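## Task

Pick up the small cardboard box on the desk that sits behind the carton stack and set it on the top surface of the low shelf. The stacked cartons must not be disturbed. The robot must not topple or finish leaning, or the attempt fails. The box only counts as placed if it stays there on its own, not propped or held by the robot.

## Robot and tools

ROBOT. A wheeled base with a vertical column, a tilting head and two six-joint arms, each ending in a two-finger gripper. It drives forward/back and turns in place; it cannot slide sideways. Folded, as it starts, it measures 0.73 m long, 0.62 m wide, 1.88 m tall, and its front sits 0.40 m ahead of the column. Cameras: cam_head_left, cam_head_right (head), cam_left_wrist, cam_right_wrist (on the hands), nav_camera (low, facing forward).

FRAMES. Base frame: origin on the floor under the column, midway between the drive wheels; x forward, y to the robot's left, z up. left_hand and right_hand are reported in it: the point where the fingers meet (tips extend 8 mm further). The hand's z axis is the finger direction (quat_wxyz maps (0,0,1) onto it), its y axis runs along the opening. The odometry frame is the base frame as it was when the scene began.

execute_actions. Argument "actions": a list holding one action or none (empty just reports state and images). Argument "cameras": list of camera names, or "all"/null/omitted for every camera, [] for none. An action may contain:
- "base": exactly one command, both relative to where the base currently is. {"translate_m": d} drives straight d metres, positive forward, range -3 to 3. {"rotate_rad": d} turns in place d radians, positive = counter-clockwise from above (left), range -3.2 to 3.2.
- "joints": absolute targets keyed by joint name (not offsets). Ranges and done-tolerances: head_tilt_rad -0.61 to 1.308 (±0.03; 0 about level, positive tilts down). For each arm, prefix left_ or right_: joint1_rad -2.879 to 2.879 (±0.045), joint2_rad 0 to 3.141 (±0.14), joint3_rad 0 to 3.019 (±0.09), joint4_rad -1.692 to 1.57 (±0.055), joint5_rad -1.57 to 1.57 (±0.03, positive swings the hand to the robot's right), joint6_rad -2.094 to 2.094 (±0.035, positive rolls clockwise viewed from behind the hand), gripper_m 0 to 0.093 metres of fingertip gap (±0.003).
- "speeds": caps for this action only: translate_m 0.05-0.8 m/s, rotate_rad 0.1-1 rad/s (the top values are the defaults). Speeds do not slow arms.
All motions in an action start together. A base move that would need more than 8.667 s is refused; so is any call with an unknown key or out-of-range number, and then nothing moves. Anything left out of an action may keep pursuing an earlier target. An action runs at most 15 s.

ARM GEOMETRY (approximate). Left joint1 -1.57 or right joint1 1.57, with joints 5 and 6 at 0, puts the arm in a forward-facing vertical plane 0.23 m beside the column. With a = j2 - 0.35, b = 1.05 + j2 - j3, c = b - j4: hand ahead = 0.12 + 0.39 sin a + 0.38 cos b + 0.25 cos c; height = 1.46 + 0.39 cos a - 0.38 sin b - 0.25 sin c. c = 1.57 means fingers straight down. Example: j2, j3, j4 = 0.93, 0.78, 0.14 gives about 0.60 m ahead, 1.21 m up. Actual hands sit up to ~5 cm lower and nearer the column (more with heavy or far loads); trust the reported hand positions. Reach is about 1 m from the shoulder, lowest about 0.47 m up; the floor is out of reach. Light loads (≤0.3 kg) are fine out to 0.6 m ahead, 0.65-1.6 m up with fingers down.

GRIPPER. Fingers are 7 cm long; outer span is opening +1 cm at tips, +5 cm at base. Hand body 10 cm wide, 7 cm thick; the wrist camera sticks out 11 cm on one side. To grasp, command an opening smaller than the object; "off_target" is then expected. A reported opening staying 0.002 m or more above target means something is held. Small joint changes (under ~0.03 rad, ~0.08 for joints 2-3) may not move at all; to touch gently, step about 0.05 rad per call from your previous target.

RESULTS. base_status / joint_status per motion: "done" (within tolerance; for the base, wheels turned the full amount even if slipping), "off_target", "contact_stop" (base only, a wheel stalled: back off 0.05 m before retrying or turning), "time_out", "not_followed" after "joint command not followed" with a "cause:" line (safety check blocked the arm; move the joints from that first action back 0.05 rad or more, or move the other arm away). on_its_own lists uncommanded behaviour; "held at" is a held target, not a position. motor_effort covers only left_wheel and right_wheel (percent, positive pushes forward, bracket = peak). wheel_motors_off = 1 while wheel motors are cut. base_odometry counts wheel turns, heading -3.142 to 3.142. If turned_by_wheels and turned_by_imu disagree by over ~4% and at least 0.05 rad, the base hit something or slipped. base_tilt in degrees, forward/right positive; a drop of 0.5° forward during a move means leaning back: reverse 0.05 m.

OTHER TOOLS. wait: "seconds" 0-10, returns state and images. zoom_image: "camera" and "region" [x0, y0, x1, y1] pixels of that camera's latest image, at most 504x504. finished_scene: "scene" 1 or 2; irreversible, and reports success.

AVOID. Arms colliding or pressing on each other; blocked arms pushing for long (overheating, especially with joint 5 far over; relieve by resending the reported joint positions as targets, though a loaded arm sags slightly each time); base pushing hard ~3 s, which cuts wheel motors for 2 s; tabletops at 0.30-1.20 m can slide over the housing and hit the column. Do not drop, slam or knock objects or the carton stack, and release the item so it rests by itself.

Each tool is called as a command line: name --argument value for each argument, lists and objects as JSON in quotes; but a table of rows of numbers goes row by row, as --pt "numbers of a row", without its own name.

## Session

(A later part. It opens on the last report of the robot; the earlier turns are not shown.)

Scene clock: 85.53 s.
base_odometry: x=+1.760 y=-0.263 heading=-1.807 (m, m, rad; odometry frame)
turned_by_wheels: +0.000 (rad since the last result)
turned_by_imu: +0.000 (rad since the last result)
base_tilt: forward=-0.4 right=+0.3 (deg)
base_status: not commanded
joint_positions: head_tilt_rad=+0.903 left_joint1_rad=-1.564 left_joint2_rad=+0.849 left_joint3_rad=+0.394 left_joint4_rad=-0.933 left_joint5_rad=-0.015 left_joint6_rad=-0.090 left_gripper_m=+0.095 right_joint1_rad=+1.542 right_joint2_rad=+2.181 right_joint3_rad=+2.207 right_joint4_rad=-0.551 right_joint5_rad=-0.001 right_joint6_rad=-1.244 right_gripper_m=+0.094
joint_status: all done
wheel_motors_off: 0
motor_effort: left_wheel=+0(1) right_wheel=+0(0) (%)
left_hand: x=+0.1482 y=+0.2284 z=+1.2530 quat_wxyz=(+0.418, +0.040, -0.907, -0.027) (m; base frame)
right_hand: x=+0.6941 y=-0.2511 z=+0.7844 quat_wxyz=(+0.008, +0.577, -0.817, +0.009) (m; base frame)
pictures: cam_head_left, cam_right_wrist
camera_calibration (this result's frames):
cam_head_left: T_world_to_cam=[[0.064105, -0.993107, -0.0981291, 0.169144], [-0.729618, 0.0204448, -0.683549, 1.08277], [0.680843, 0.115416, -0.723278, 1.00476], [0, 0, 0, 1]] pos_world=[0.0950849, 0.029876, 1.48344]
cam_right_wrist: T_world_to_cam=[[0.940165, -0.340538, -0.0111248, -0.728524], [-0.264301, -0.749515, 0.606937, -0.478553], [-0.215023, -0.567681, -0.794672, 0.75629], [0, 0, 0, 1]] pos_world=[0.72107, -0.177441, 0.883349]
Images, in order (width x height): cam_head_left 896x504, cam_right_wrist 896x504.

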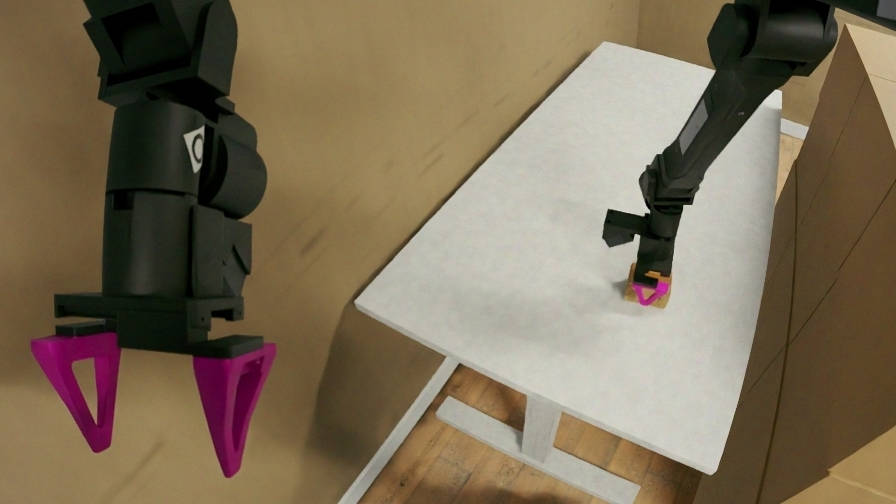

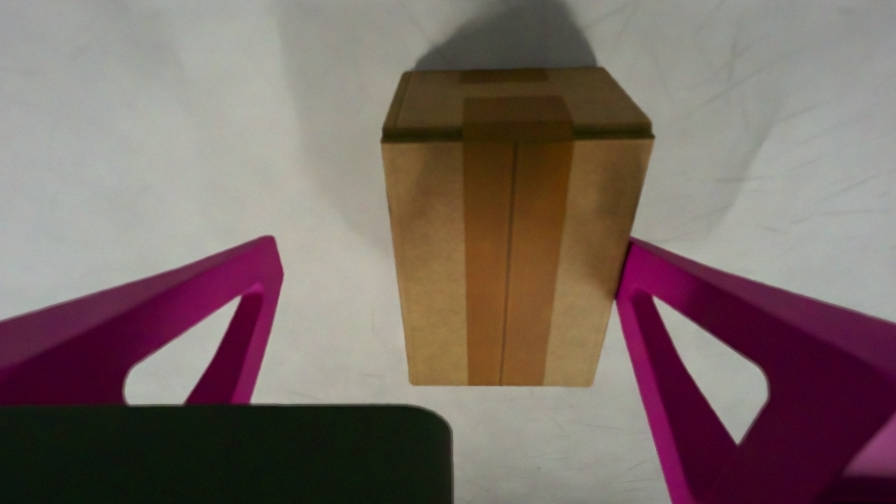

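Just inside; go a bit forward and lower.

execute_actions --actions '[{"base":{"translate_m":0.012},"joints":{"right_joint2_rad":2.29,"right_joint3_rad":2.34}}]' --cameras '["cam_right_wrist"]'

execute_actions --actions '[{"joints":{"right_gripper_m":0.03}}]' --cameras '["cam_right_wrist"]'

execute_actions --actions '[{"joints":{"right_joint2_rad":1.8,"right_joint3_rad":1.8}}]' --cameras '["cam_head_left"]'

Scene clock: 91.03 s.
base_odometry: x=+1.757 y=-0.275 heading=-1.807 (m, m, rad; odometry frame)
turned_by_wheels: +0.000 (rad since the last result)
turned_by_imu: -0.001 (rad since the last result)
base_tilt: forward=-0.2 right=+0.4 (deg)
base_status: done
joint_positions: head_tilt_rad=+0.903 left_joint1_rad=-1.564 left_joint2_rad=+0.849 left_joint3_rad=+0.396 left_joint4_rad=-0.933 left_joint5_rad=-0.015 left_joint6_rad=-0.090 left_gripper_m=+0.095 right_joint1_rad=+1.542 right_joint2_rad=+2.269 right_joint3_rad=+2.317 right_joint4_rad=-0.551 right_joint5_rad=-0.001 right_joint6_rad=-1.244 right_gripper_m=+0.094
joint_status: all done
wheel_motors_off: 0
motor_effort: left_wheel=+0(39) right_wheel=+0(33) (%)
left_hand: x=+0.1495 y=+0.2284 z=+1.2527 quat_wxyz=(+0.417, +0.040, -0.907, -0.027) (m; base frame)
right_hand: x=+0.6967 y=-0.2518 z=+0.7571 quat_wxyz=(-0.001, +0.577, -0.817, +0.016) (m; base frame)
pictures: cam_right_wrist
camera_calibration (this result's frames):
cam_right_wrist: T_world_to_cam=[[0.940369, -0.340006, 0.0101411, -0.747644], [-0.277466, -0.749471, 0.601088, -0.448172], [-0.196773, -0.568058, -0.799119, 0.725232], [0, 0, 0, 1]] pos_world=[0.721415, -0.178121, 0.856519]
Images, in order (width x height): cam_right_wrist 896x504.

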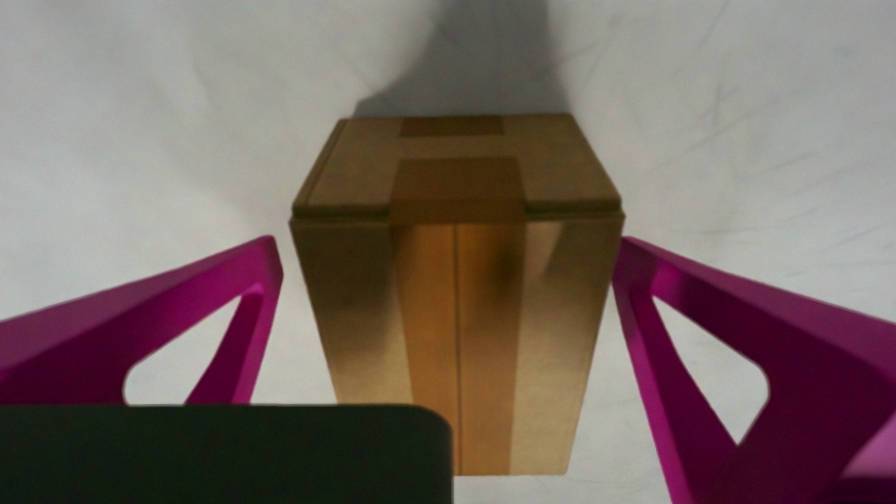

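Scene clock: 91.67 s.
base_odometry: x=+1.757 y=-0.275 heading=-1.807 (m, m, rad; odometry frame)
turned_by_wheels: +0.000 (rad since the last result)
turned_by_imu: +0.000 (rad since the last result)
base_tilt: forward=-0.1 right=+0.4 (deg)
base_status: not commanded
joint_positions: head_tilt_rad=+0.903 left_joint1_rad=-1.564 left_joint2_rad=+0.849 left_joint3_rad=+0.396 left_joint4_rad=-0.933 left_joint5_rad=-0.015 left_joint6_rad=-0.090 left_gripper_m=+0.095 right_joint1_rad=+1.542 right_joint2_rad=+2.269 right_joint3_rad=+2.317 right_joint4_rad=-0.551 right_joint5_rad=-0.001 right_joint6_rad=-1.244 right_gripper_m=+0.059
joint_status: right_gripper_m off_target (ended at +0.059, target +0.030)
wheel_motors_off: 0
motor_effort: left_wheel=+0(0) right_wheel=+0(0) (%)
left_hand: x=+0.1495 y=+0.2284 z=+1.2527 quat_wxyz=(+0.417, +0.040, -0.907, -0.027) (m; base frame)
right_hand: x=+0.6967 y=-0.2518 z=+0.7571 quat_wxyz=(-0.001, +0.577, -0.817, +0.016) (m; base frame)
pictures: cam_right_wrist
camera_calibration (this result's frames):
cam_right_wrist: T_world_to_cam=[[0.940369, -0.340006, 0.0101411, -0.747644], [-0.277466, -0.749471, 0.601088, -0.448172], [-0.196773, -0.568058, -0.799119, 0.725232], [0, 0, 0, 1]] pos_world=[0.721415, -0.178121, 0.856519]
Images, in order (width x height): cam_right_wrist 896x504.

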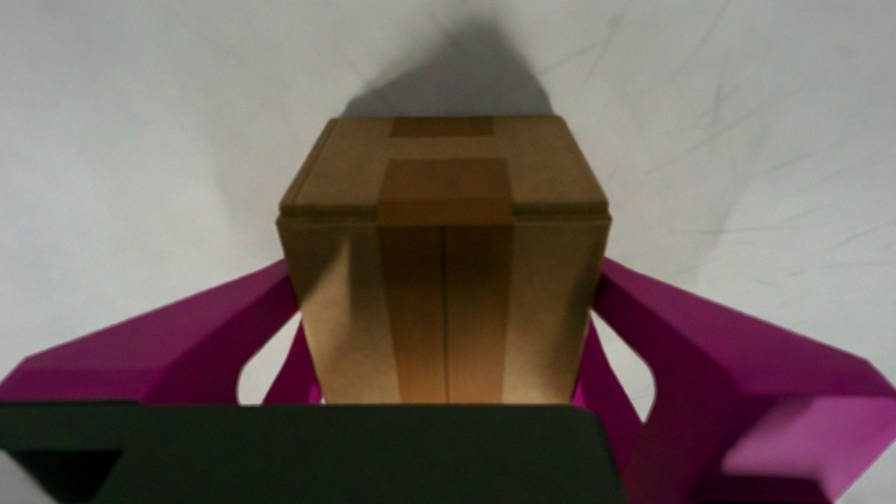

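Scene clock: 93.20 s.
base_odometry: x=+1.757 y=-0.275 heading=-1.807 (m, m, rad; odometry frame)
turned_by_wheels: +0.000 (rad since the last result)
turned_by_imu: +0.000 (rad since the last result)
base_tilt: forward=-0.1 right=+0.4 (deg)
base_status: not commanded
joint_positions: head_tilt_rad=+0.903 left_joint1_rad=-1.564 left_joint2_rad=+0.849 left_joint3_rad=+0.396 left_joint4_rad=-0.933 left_joint5_rad=-0.015 left_joint6_rad=-0.090 left_gripper_m=+0.095 right_joint1_rad=+1.542 right_joint2_rad=+1.785 right_joint3_rad=+1.801 right_joint4_rad=-0.550 right_joint5_rad=-0.001 right_joint6_rad=-1.244 right_gripper_m=+0.059
joint_status: all done
wheel_motors_off: 0
motor_effort: left_wheel=-1(0) right_wheel=+1(0) (%)
left_hand: x=+0.1495 y=+0.2284 z=+1.2527 quat_wxyz=(+0.417, +0.040, -0.907, -0.027) (m; base frame)
right_hand: x=+0.6989 y=-0.2474 z=+0.9336 quat_wxyz=(+0.011, +0.577, -0.817, +0.007) (m; base frame)
pictures: cam_head_left
camera_calibration (this result's frames):
cam_head_left: T_world_to_cam=[[0.0641049, -0.993107, -0.0981291, 0.169144], [-0.729618, 0.0204448, -0.683549, 1.08277], [0.680843, 0.115416, -0.723278, 1.00476], [0, 0, 0, 1]] pos_world=[0.0950849, 0.029876, 1.48344]
Images, in order (width x height): cam_head_left 896x504.

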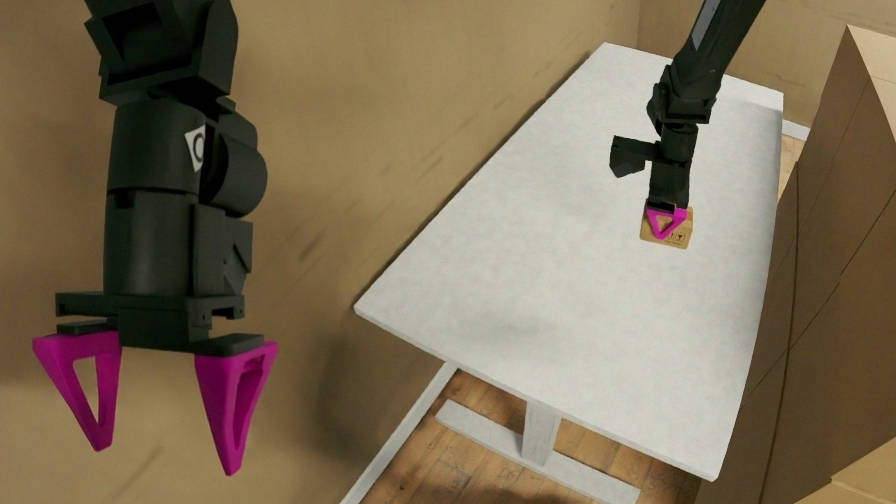

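execute_actions --actions '[{"base":{"translate_m":-0.8}}]' --cameras '[]'

execute_actions --actions '[{"base":{"rotate_rad":2.9},"joints":{"right_joint1_rad":1.57,"right_joint2_rad":1.59,"right_joint3_rad":1.0,"right_joint4_rad":0.07,"right_joint6_rad":-1.57}}]' --cameras '["cam_head_left","cam_head_right","nav_camera"]'

Scene clock: 101.70 s.
base_odometry: x=+1.944 y=+0.503 heading=-1.808 (m, m, rad; odometry frame)
turned_by_wheels: -0.001 (rad since the last result)
turned_by_imu: -0.005 (rad since the last result)
base_tilt: forward=-0.3 right=+0.4 (deg)
base_status: done
joint_positions: head_tilt_rad=+0.903 left_joint1_rad=-1.564 left_joint2_rad=+0.849 left_joint3_rad=+0.392 left_joint4_rad=-0.933 left_joint5_rad=-0.015 left_joint6_rad=-0.090 left_gripper_m=+0.095 right_joint1_rad=+1.541 right_joint2_rad=+1.786 right_joint3_rad=+1.797 right_joint4_rad=-0.550 right_joint5_rad=-0.001 right_joint6_rad=-1.244 right_gripper_m=+0.059
joint_status: not commanded
wheel_motors_off: 0
motor_effort: left_wheel=-2(83) right_wheel=+2(55) (%)
left_hand: x=+0.1474 y=+0.2284 z=+1.2533 quat_wxyz=(+0.419, +0.040, -0.907, -0.027) (m; base frame)
right_hand: x=+0.6959 y=-0.2477 z=+0.9320 quat_wxyz=(+0.013, +0.577, -0.817, +0.005) (m; base frame)
pictures: none
No camera images: the call's "cameras" was empty. Leave "cameras" out to get every camera's image.

Scene clock: 106.13 s.
base_odometry: x=+1.944 y=+0.503 heading=+1.090 (m, m, rad; odometry frame)
turned_by_wheels: +2.899 (rad since the last result)
turned_by_imu: +2.917 (rad since the last result)
base_tilt: forward=-0.1 right=+0.2 (deg)
base_status: done
joint_positions: head_tilt_rad=+0.903 left_joint1_rad=-1.564 left_joint2_rad=+0.849 left_joint3_rad=+0.392 left_joint4_rad=-0.933 left_joint5_rad=-0.015 left_joint6_rad=-0.090 left_gripper_m=+0.095 right_joint1_rad=+1.569 right_joint2_rad=+1.594 right_joint3_rad=+1.002 right_joint4_rad=+0.065 right_joint5_rad=+0.000 right_joint6_rad=-1.564 right_gripper_m=+0.059
joint_status: all done
wheel_motors_off: 0
motor_effort: left_wheel=-6(67) right_wheel=+4(54) (%)
left_hand: x=+0.1474 y=+0.2284 z=+1.2533 quat_wxyz=(+0.419, +0.040, -0.907, -0.027) (m; base frame)
right_hand: x=+0.4619 y=-0.2267 z=+0.9513 quat_wxyz=(+0.002, +0.704, -0.710, +0.000) (m; base frame)
pictures: cam_head_left, cam_head_right, nav_camera
camera_calibration (this result's frames):
cam_head_left: T_world_to_cam=[[0.0640963, -0.993107, -0.0981348, 0.169153], [-0.729679, 0.0204448, -0.683485, 1.08267], [0.68078, 0.115416, -0.723338, 1.00485], [0, 0, 0, 1]] pos_world=[0.0950799, 0.029876, 1.48344]
cam_head_right: T_world_to_cam=[[0.0729409, -0.991697, -0.105907, 0.102989], [-0.730058, 0.0192555, -0.683114, 1.07612], [0.679481, 0.127146, -0.722592, 1.00162], [0, 0, 0, 1]] pos_world=[0.0975375, -0.0459392, 1.46979]
Images, in order (width x height): cam_head_left 896x504, cam_head_right 896x504, nav_camera 896x504.

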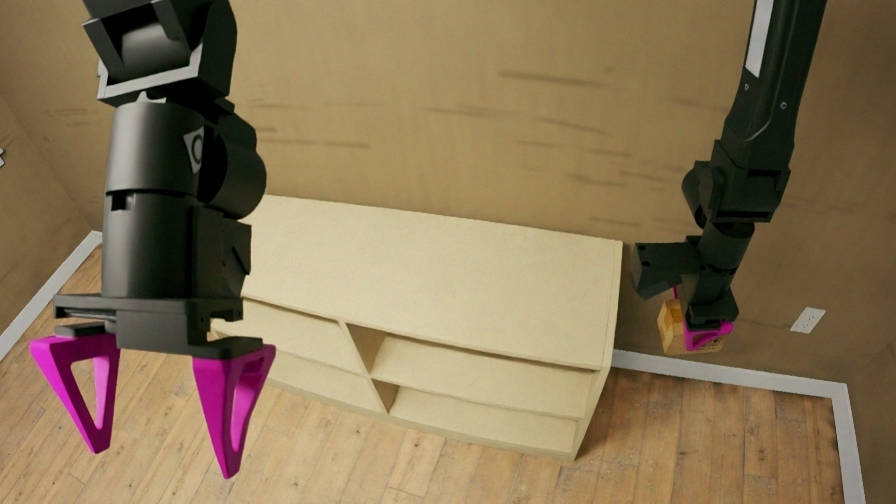

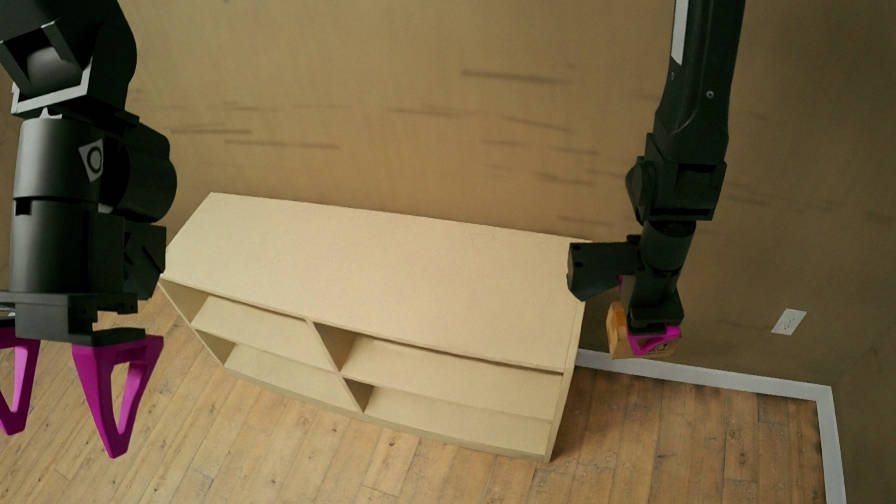

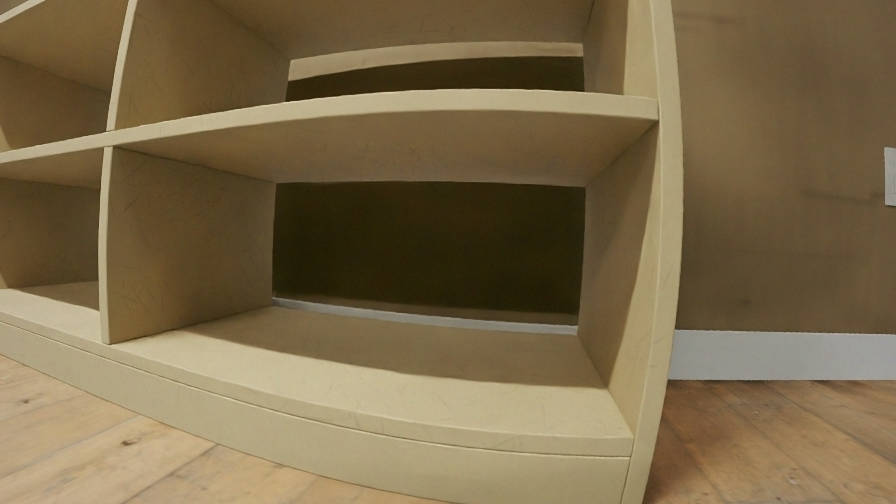

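execute_actions --actions '[{"base":{"rotate_rad":0.27},"joints":{"right_joint2_rad":1.9,"right_joint3_rad":1.75,"right_joint4_rad":-0.3,"right_joint6_rad":-1.1}}]' --cameras '[]'

execute_actions --actions '[{"base":{"translate_m":0.1},"joints":{"right_joint2_rad":2.25,"right_joint3_rad":2.05,"right_joint4_rad":-0.22}}]'

Scene clock: 121.27 s.
base_odometry: x=+1.944 y=+0.503 heading=+1.360 (m, m, rad; odometry frame)
turned_by_wheels: +0.269 (rad since the last result)
turned_by_imu: +0.270 (rad since the last result)
base_tilt: forward=-0.2 right=+0.4 (deg)
base_status: done
joint_positions: head_tilt_rad=+0.903 left_joint1_rad=-1.564 left_joint2_rad=+0.849 left_joint3_rad=+0.392 left_joint4_rad=-0.933 left_joint5_rad=-0.015 left_joint6_rad=-0.090 left_gripper_m=+0.095 right_joint1_rad=+1.574 right_joint2_rad=+1.887 right_joint3_rad=+1.752 right_joint4_rad=-0.297 right_joint5_rad=+0.000 right_joint6_rad=-1.106 right_gripper_m=+0.059
joint_status: all done
wheel_motors_off: 0
motor_effort: left_wheel=-5(38) right_wheel=+4(28) (%)
left_hand: x=+0.1474 y=+0.2284 z=+1.2533 quat_wxyz=(+0.419, +0.040, -0.907, -0.027) (m; base frame)
right_hand: x=+0.6758 y=-0.2231 z=+0.8695 quat_wxyz=(-0.040, +0.525, -0.850, +0.023) (m; base frame)
pictures: none
No camera images: the call's "cameras" was empty. Leave "cameras" out to get every camera's image.

Scene clock: 122.57 s.
base_odometry: x=+1.965 y=+0.601 heading=+1.361 (m, m, rad; odometry frame)
turned_by_wheels: +0.001 (rad since the last result)
turned_by_imu: +0.002 (rad since the last result)
base_tilt: forward=-0.1 right=+0.2 (deg)
base_status: done
joint_positions: head_tilt_rad=+0.903 left_joint1_rad=-1.564 left_joint2_rad=+0.849 left_joint3_rad=+0.397 left_joint4_rad=-0.933 left_joint5_rad=-0.015 left_joint6_rad=-0.090 left_gripper_m=+0.095 right_joint1_rad=+1.573 right_joint2_rad=+2.265 right_joint3_rad=+2.037 right_joint4_rad=-0.223 right_joint5_rad=+0.000 right_joint6_rad=-1.106 right_gripper_m=+0.059
joint_status: all done
wheel_motors_off: 0
motor_effort: left_wheel=+2(69) right_wheel=+0(57) (%)
left_hand: x=+0.1499 y=+0.2285 z=+1.2525 quat_wxyz=(+0.417, +0.040, -0.908, -0.027) (m; base frame)
right_hand: x=+0.6147 y=-0.2238 z=+0.7144 quat_wxyz=(-0.031, +0.525, -0.850, +0.019) (m; base frame)
pictures: cam_head_left, cam_head_right, cam_left_wrist, cam_right_wrist, nav_camera
camera_calibration (this result's frames):
cam_head_left: T_world_to_cam=[[0.0640963, -0.993107, -0.0981348, 0.169153], [-0.729679, 0.0204448, -0.683485, 1.08267], [0.68078, 0.115416, -0.723338, 1.00485], [0, 0, 0, 1]] pos_world=[0.0950799, 0.029876, 1.48344]
cam_head_right: T_world_to_cam=[[0.072941, -0.991697, -0.105907, 0.102989], [-0.730058, 0.0192555, -0.683114, 1.07612], [0.679481, 0.127146, -0.722592, 1.00162], [0, 0, 0, 1]] pos_world=[0.0975375, -0.0459392, 1.46979]
cam_left_wrist: T_world_to_cam=[[0.0423749, -0.994753, -0.0931169, 0.334672], [-0.0767504, -0.0961662, 0.992402, -1.20739], [-0.996149, -0.0349062, -0.0804227, 0.380524], [0, 0, 0, 1]] pos_world=[0.272209, 0.230089, 1.25998]
cam_right_wrist: T_world_to_cam=[[0.890422, -0.452716, 0.0468673, -0.681313], [-0.398861, -0.726582, 0.559453, -0.314795], [-0.21922, -0.516843, -0.827536, 0.736511], [0, 0, 0, 1]] pos_world=[0.642555, -0.156504, 0.817533]
Images, in order (width x height): cam_head_left 896x504, cam_head_right 896x504, cam_left_wrist 896x504, cam_right_wrist 896x504, nav_camera 896x504.

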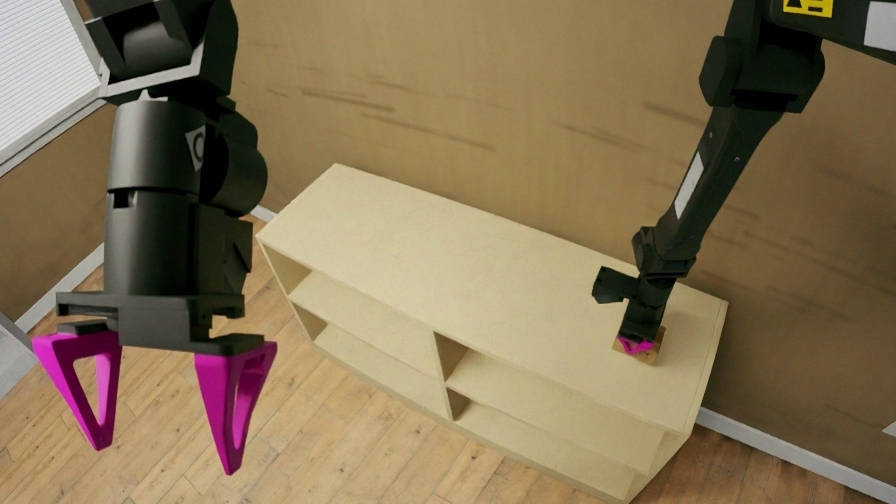

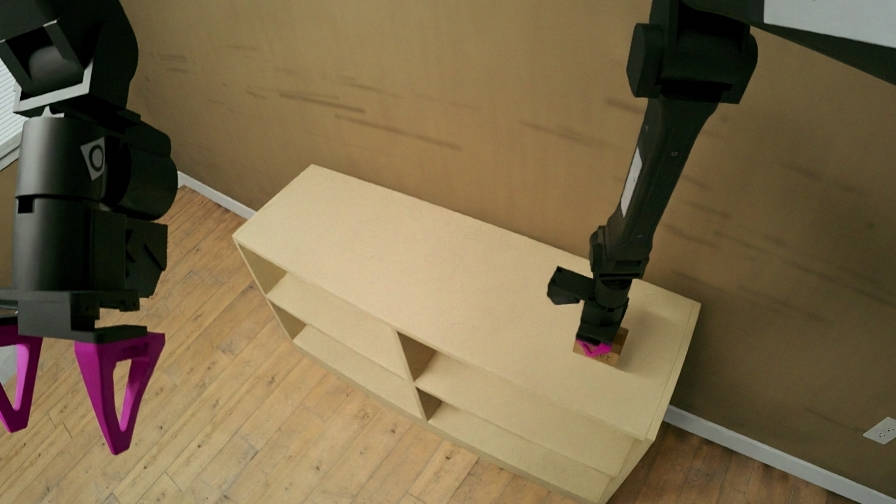

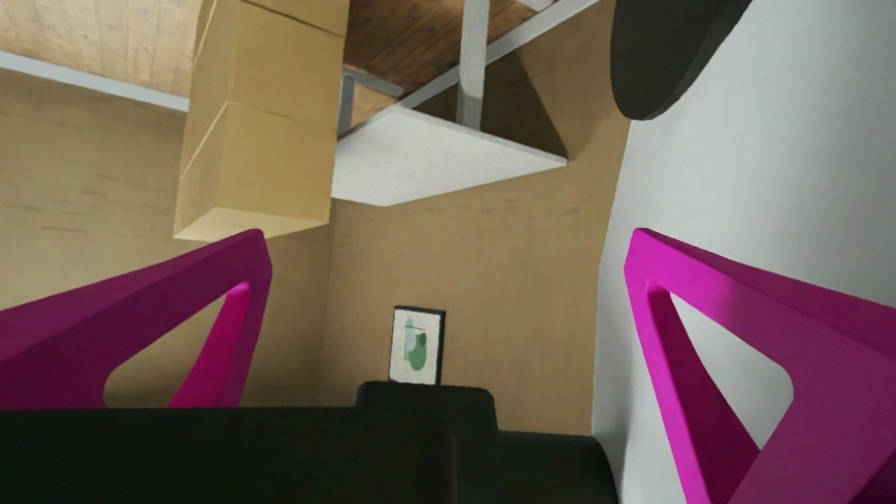

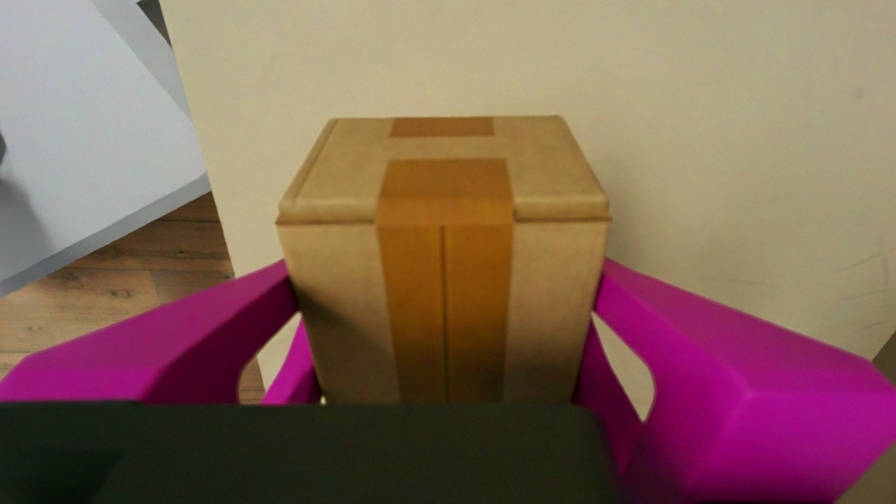

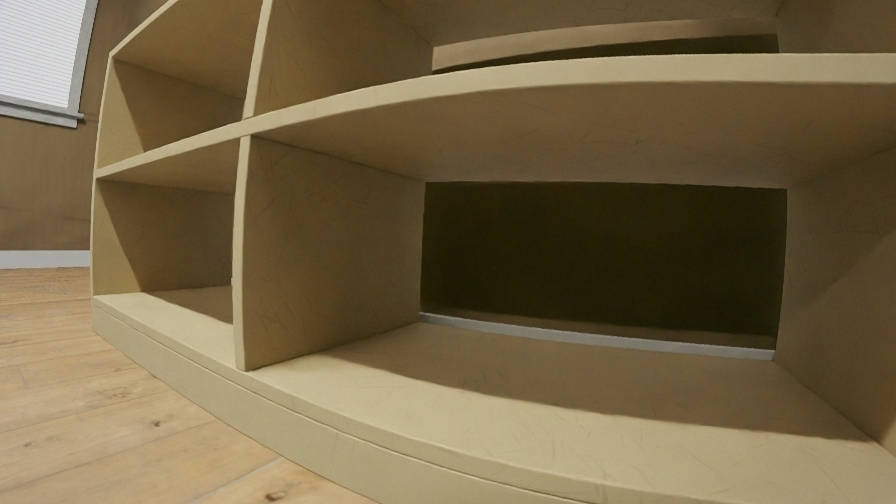

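execute_actions --actions '[{"joints":{"right_joint2_rad":2.52,"right_joint3_rad":2.43,"right_joint4_rad":-0.27}}]' --cameras '["cam_head_left","cam_right_wrist"]'

Scene clock: 130.60 s.
base_odometry: x=+1.965 y=+0.601 heading=+1.361 (m, m, rad; odometry frame)
turned_by_wheels: +0.000 (rad since the last result)
turned_by_imu: -0.001 (rad since the last result)
base_tilt: forward=-0.2 right=+0.4 (deg)
base_status: not commanded
joint_positions: head_tilt_rad=+0.903 left_joint1_rad=-1.564 left_joint2_rad=+0.849 left_joint3_rad=+0.396 left_joint4_rad=-0.933 left_joint5_rad=-0.015 left_joint6_rad=-0.090 left_gripper_m=+0.095 right_joint1_rad=+1.572 right_joint2_rad=+2.507 right_joint3_rad=+2.412 right_joint4_rad=-0.276 right_joint5_rad=+0.002 right_joint6_rad=-1.106 right_gripper_m=+0.059
joint_status: all done
wheel_motors_off: 0
motor_effort: left_wheel=+4(7) right_wheel=-1(2) (%)
left_hand: x=+0.1493 y=+0.2284 z=+1.2527 quat_wxyz=(+0.418, +0.040, -0.907, -0.027) (m; base frame)
right_hand: x=+0.6394 y=-0.2243 z=+0.6516 quat_wxyz=(-0.065, +0.524, -0.848, +0.040) (m; base frame)
pictures: cam_head_left, cam_right_wrist
camera_calibration (this result's frames):
cam_head_left: T_world_to_cam=[[0.0640963, -0.993107, -0.0981348, 0.169153], [-0.729679, 0.0204448, -0.683485, 1.08268], [0.68078, 0.115416, -0.723338, 1.00485], [0, 0, 0, 1]] pos_world=[0.0950799, 0.029876, 1.48344]
cam_right_wrist: T_world_to_cam=[[0.883487, -0.453332, 0.11807, -0.742727], [-0.442622, -0.725277, 0.527313, -0.220943], [-0.153415, -0.518135, -0.841427, 0.656376], [0, 0, 0, 1]] pos_world=[0.659094, -0.156855, 0.756493]
Images, in order (width x height): cam_head_left 896x504, cam_right_wrist 896x504.

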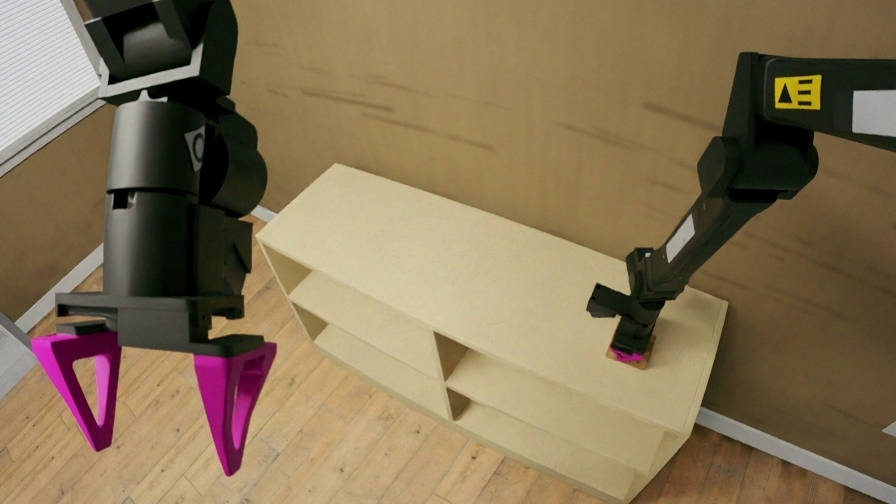

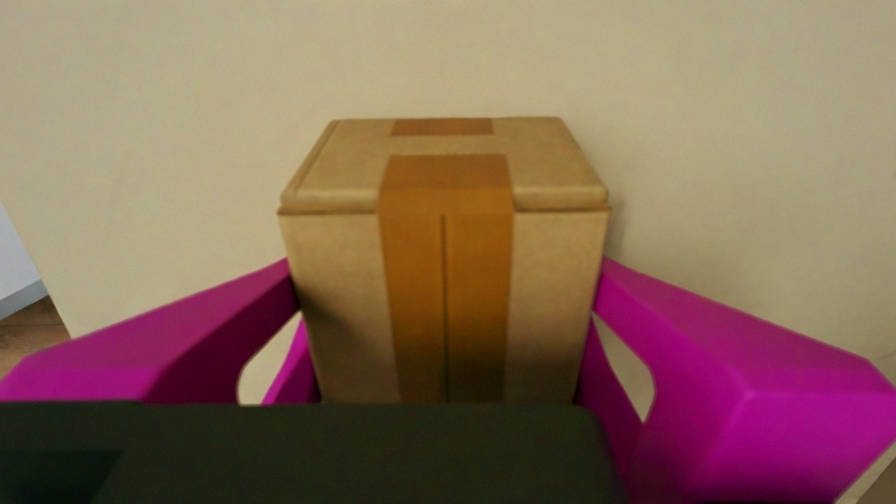

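execute_actions --actions '[{"joints":{"right_joint2_rad":2.62,"right_joint3_rad":2.54,"right_joint4_rad":-0.33}}]' --cameras '["cam_head_left","cam_right_wrist"]'

Scene clock: 134.60 s.
base_odometry: x=+1.965 y=+0.601 heading=+1.361 (m, m, rad; odometry frame)
turned_by_wheels: +0.000 (rad since the last result)
turned_by_imu: -0.001 (rad since the last result)
base_tilt: forward=-0.1 right=+0.3 (deg)
base_status: not commanded
joint_positions: head_tilt_rad=+0.903 left_joint1_rad=-1.564 left_joint2_rad=+0.849 left_joint3_rad=+0.395 left_joint4_rad=-0.933 left_joint5_rad=-0.015 left_joint6_rad=-0.090 left_gripper_m=+0.095 right_joint1_rad=+1.573 right_joint2_rad=+2.554 right_joint3_rad=+2.518 right_joint4_rad=-0.347 right_joint5_rad=+0.005 right_joint6_rad=-1.104 right_gripper_m=+0.059
joint_status: all done
wheel_motors_off: 0
motor_effort: left_wheel=+5(7) right_wheel=+0(1) (%)
left_hand: x=+0.1491 y=+0.2284 z=+1.2528 quat_wxyz=(+0.418, +0.040, -0.907, -0.027) (m; base frame)
right_hand: x=+0.6470 y=-0.2245 z=+0.6467 quat_wxyz=(-0.059, +0.523, -0.849, +0.038) (m; base frame)
pictures: cam_head_left, cam_right_wrist
camera_calibration (this result's frames):
cam_head_left: T_world_to_cam=[[0.0640963, -0.993107, -0.0981347, 0.169153], [-0.729678, 0.0204448, -0.683485, 1.08268], [0.68078, 0.115416, -0.723338, 1.00485], [0, 0, 0, 1]] pos_world=[0.0950799, 0.029876, 1.48344]
cam_right_wrist: T_world_to_cam=[[0.883951, -0.454596, 0.109421, -0.743838], [-0.438021, -0.723194, 0.533975, -0.221942], [-0.163611, -0.519936, -0.83839, 0.657551], [0, 0, 0, 1]] pos_world=[0.667884, -0.156769, 0.751186]
Images, in order (width x height): cam_head_left 896x504, cam_right_wrist 896x504.

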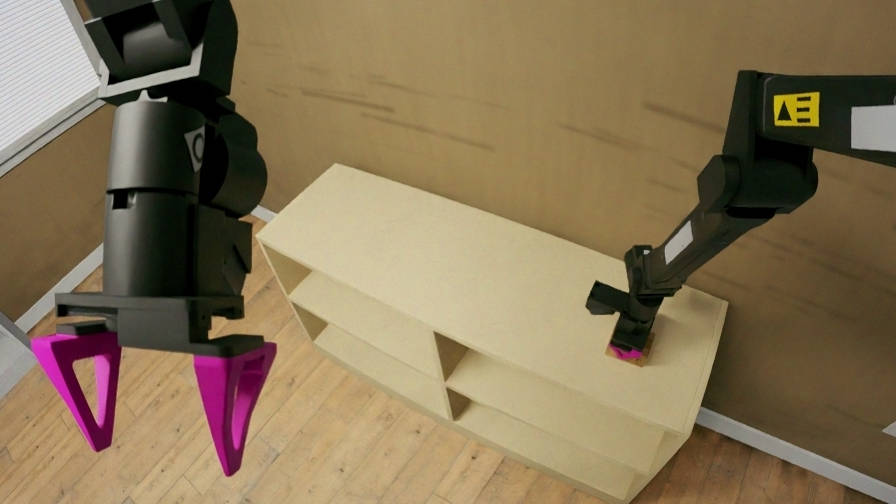

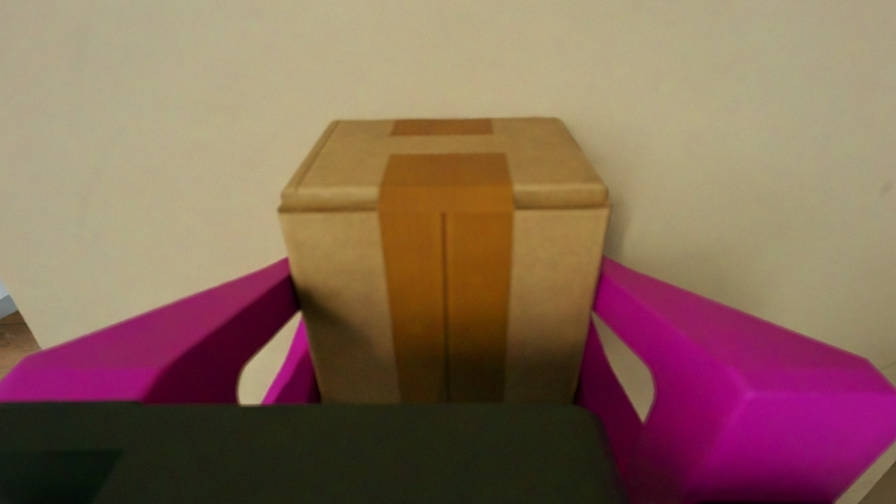

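Contact.

execute_actions --actions '[{"joints":{"right_gripper_m":0.093,"right_joint2_rad":2.55}}]' --cameras '[]'

execute_actions --actions '[{"joints":{"right_joint2_rad":2.15,"right_joint3_rad":2.05}}]' --cameras '["cam_head_left"]'

finished_scene --scene 1

Scene clock: 141.20 s.
base_odometry: x=+1.965 y=+0.601 heading=+1.361 (m, m, rad; odometry frame)
turned_by_wheels: +0.000 (rad since the last result)
turned_by_imu: -0.001 (rad since the last result)
base_tilt: forward=-0.2 right=+0.5 (deg)
base_status: not commanded
joint_positions: head_tilt_rad=+0.903 left_joint1_rad=-1.564 left_joint2_rad=+0.849 left_joint3_rad=+0.395 left_joint4_rad=-0.933 left_joint5_rad=-0.015 left_joint6_rad=-0.090 left_gripper_m=+0.095 right_joint1_rad=+1.573 right_joint2_rad=+2.553 right_joint3_rad=+2.519 right_joint4_rad=-0.340 right_joint5_rad=+0.002 right_joint6_rad=-1.104 right_gripper_m=+0.093
joint_status: all done
wheel_motors_off: 0
motor_effort: left_wheel=+5(6) right_wheel=-1(1) (%)
left_hand: x=+0.1491 y=+0.2284 z=+1.2528 quat_wxyz=(+0.418, +0.040, -0.907, -0.027) (m; base frame)
right_hand: x=+0.6496 y=-0.2240 z=+0.6474 quat_wxyz=(-0.064, +0.523, -0.849, +0.039) (m; base frame)
pictures: none
No camera images: the call's "cameras" was empty. Leave "cameras" out to get every camera's image.

Scene clock: 142.67 s.
base_odometry: x=+1.965 y=+0.601 heading=+1.361 (m, m, rad; odometry frame)
turned_by_wheels: +0.000 (rad since the last result)
turned_by_imu: +0.000 (rad since the last result)
base_tilt: forward=-0.3 right=+0.3 (deg)
base_status: not commanded
joint_positions: head_tilt_rad=+0.903 left_joint1_rad=-1.564 left_joint2_rad=+0.849 left_joint3_rad=+0.395 left_joint4_rad=-0.933 left_joint5_rad=-0.015 left_joint6_rad=-0.090 left_gripper_m=+0.095 right_joint1_rad=+1.573 right_joint2_rad=+2.129 right_joint3_rad=+2.053 right_joint4_rad=-0.331 right_joint5_rad=+0.002 right_joint6_rad=-1.104 right_gripper_m=+0.093
joint_status: all done
wheel_motors_off: 0
motor_effort: left_wheel=+5(5) right_wheel=-1(1) (%)
left_hand: x=+0.1491 y=+0.2284 z=+1.2528 quat_wxyz=(+0.418, +0.040, -0.907, -0.027) (m; base frame)
right_hand: x=+0.6938 y=-0.2241 z=+0.7866 quat_wxyz=(-0.050, +0.524, -0.850, +0.031) (m; base frame)
pictures: cam_head_left
camera_calibration (this result's frames):
cam_head_left: T_world_to_cam=[[0.0640963, -0.993107, -0.0981347, 0.169153], [-0.729679, 0.0204448, -0.683485, 1.08268], [0.68078, 0.115416, -0.723338, 1.00485], [0, 0, 0, 1]] pos_world=[0.0950799, 0.029876, 1.48344]
Images, in order (width x height): cam_head_left 896x504.

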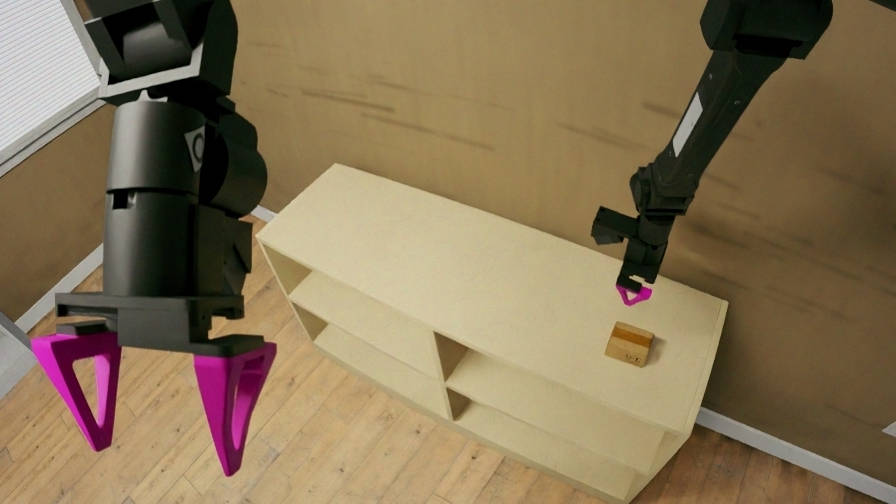

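The scene is finished: the task was done.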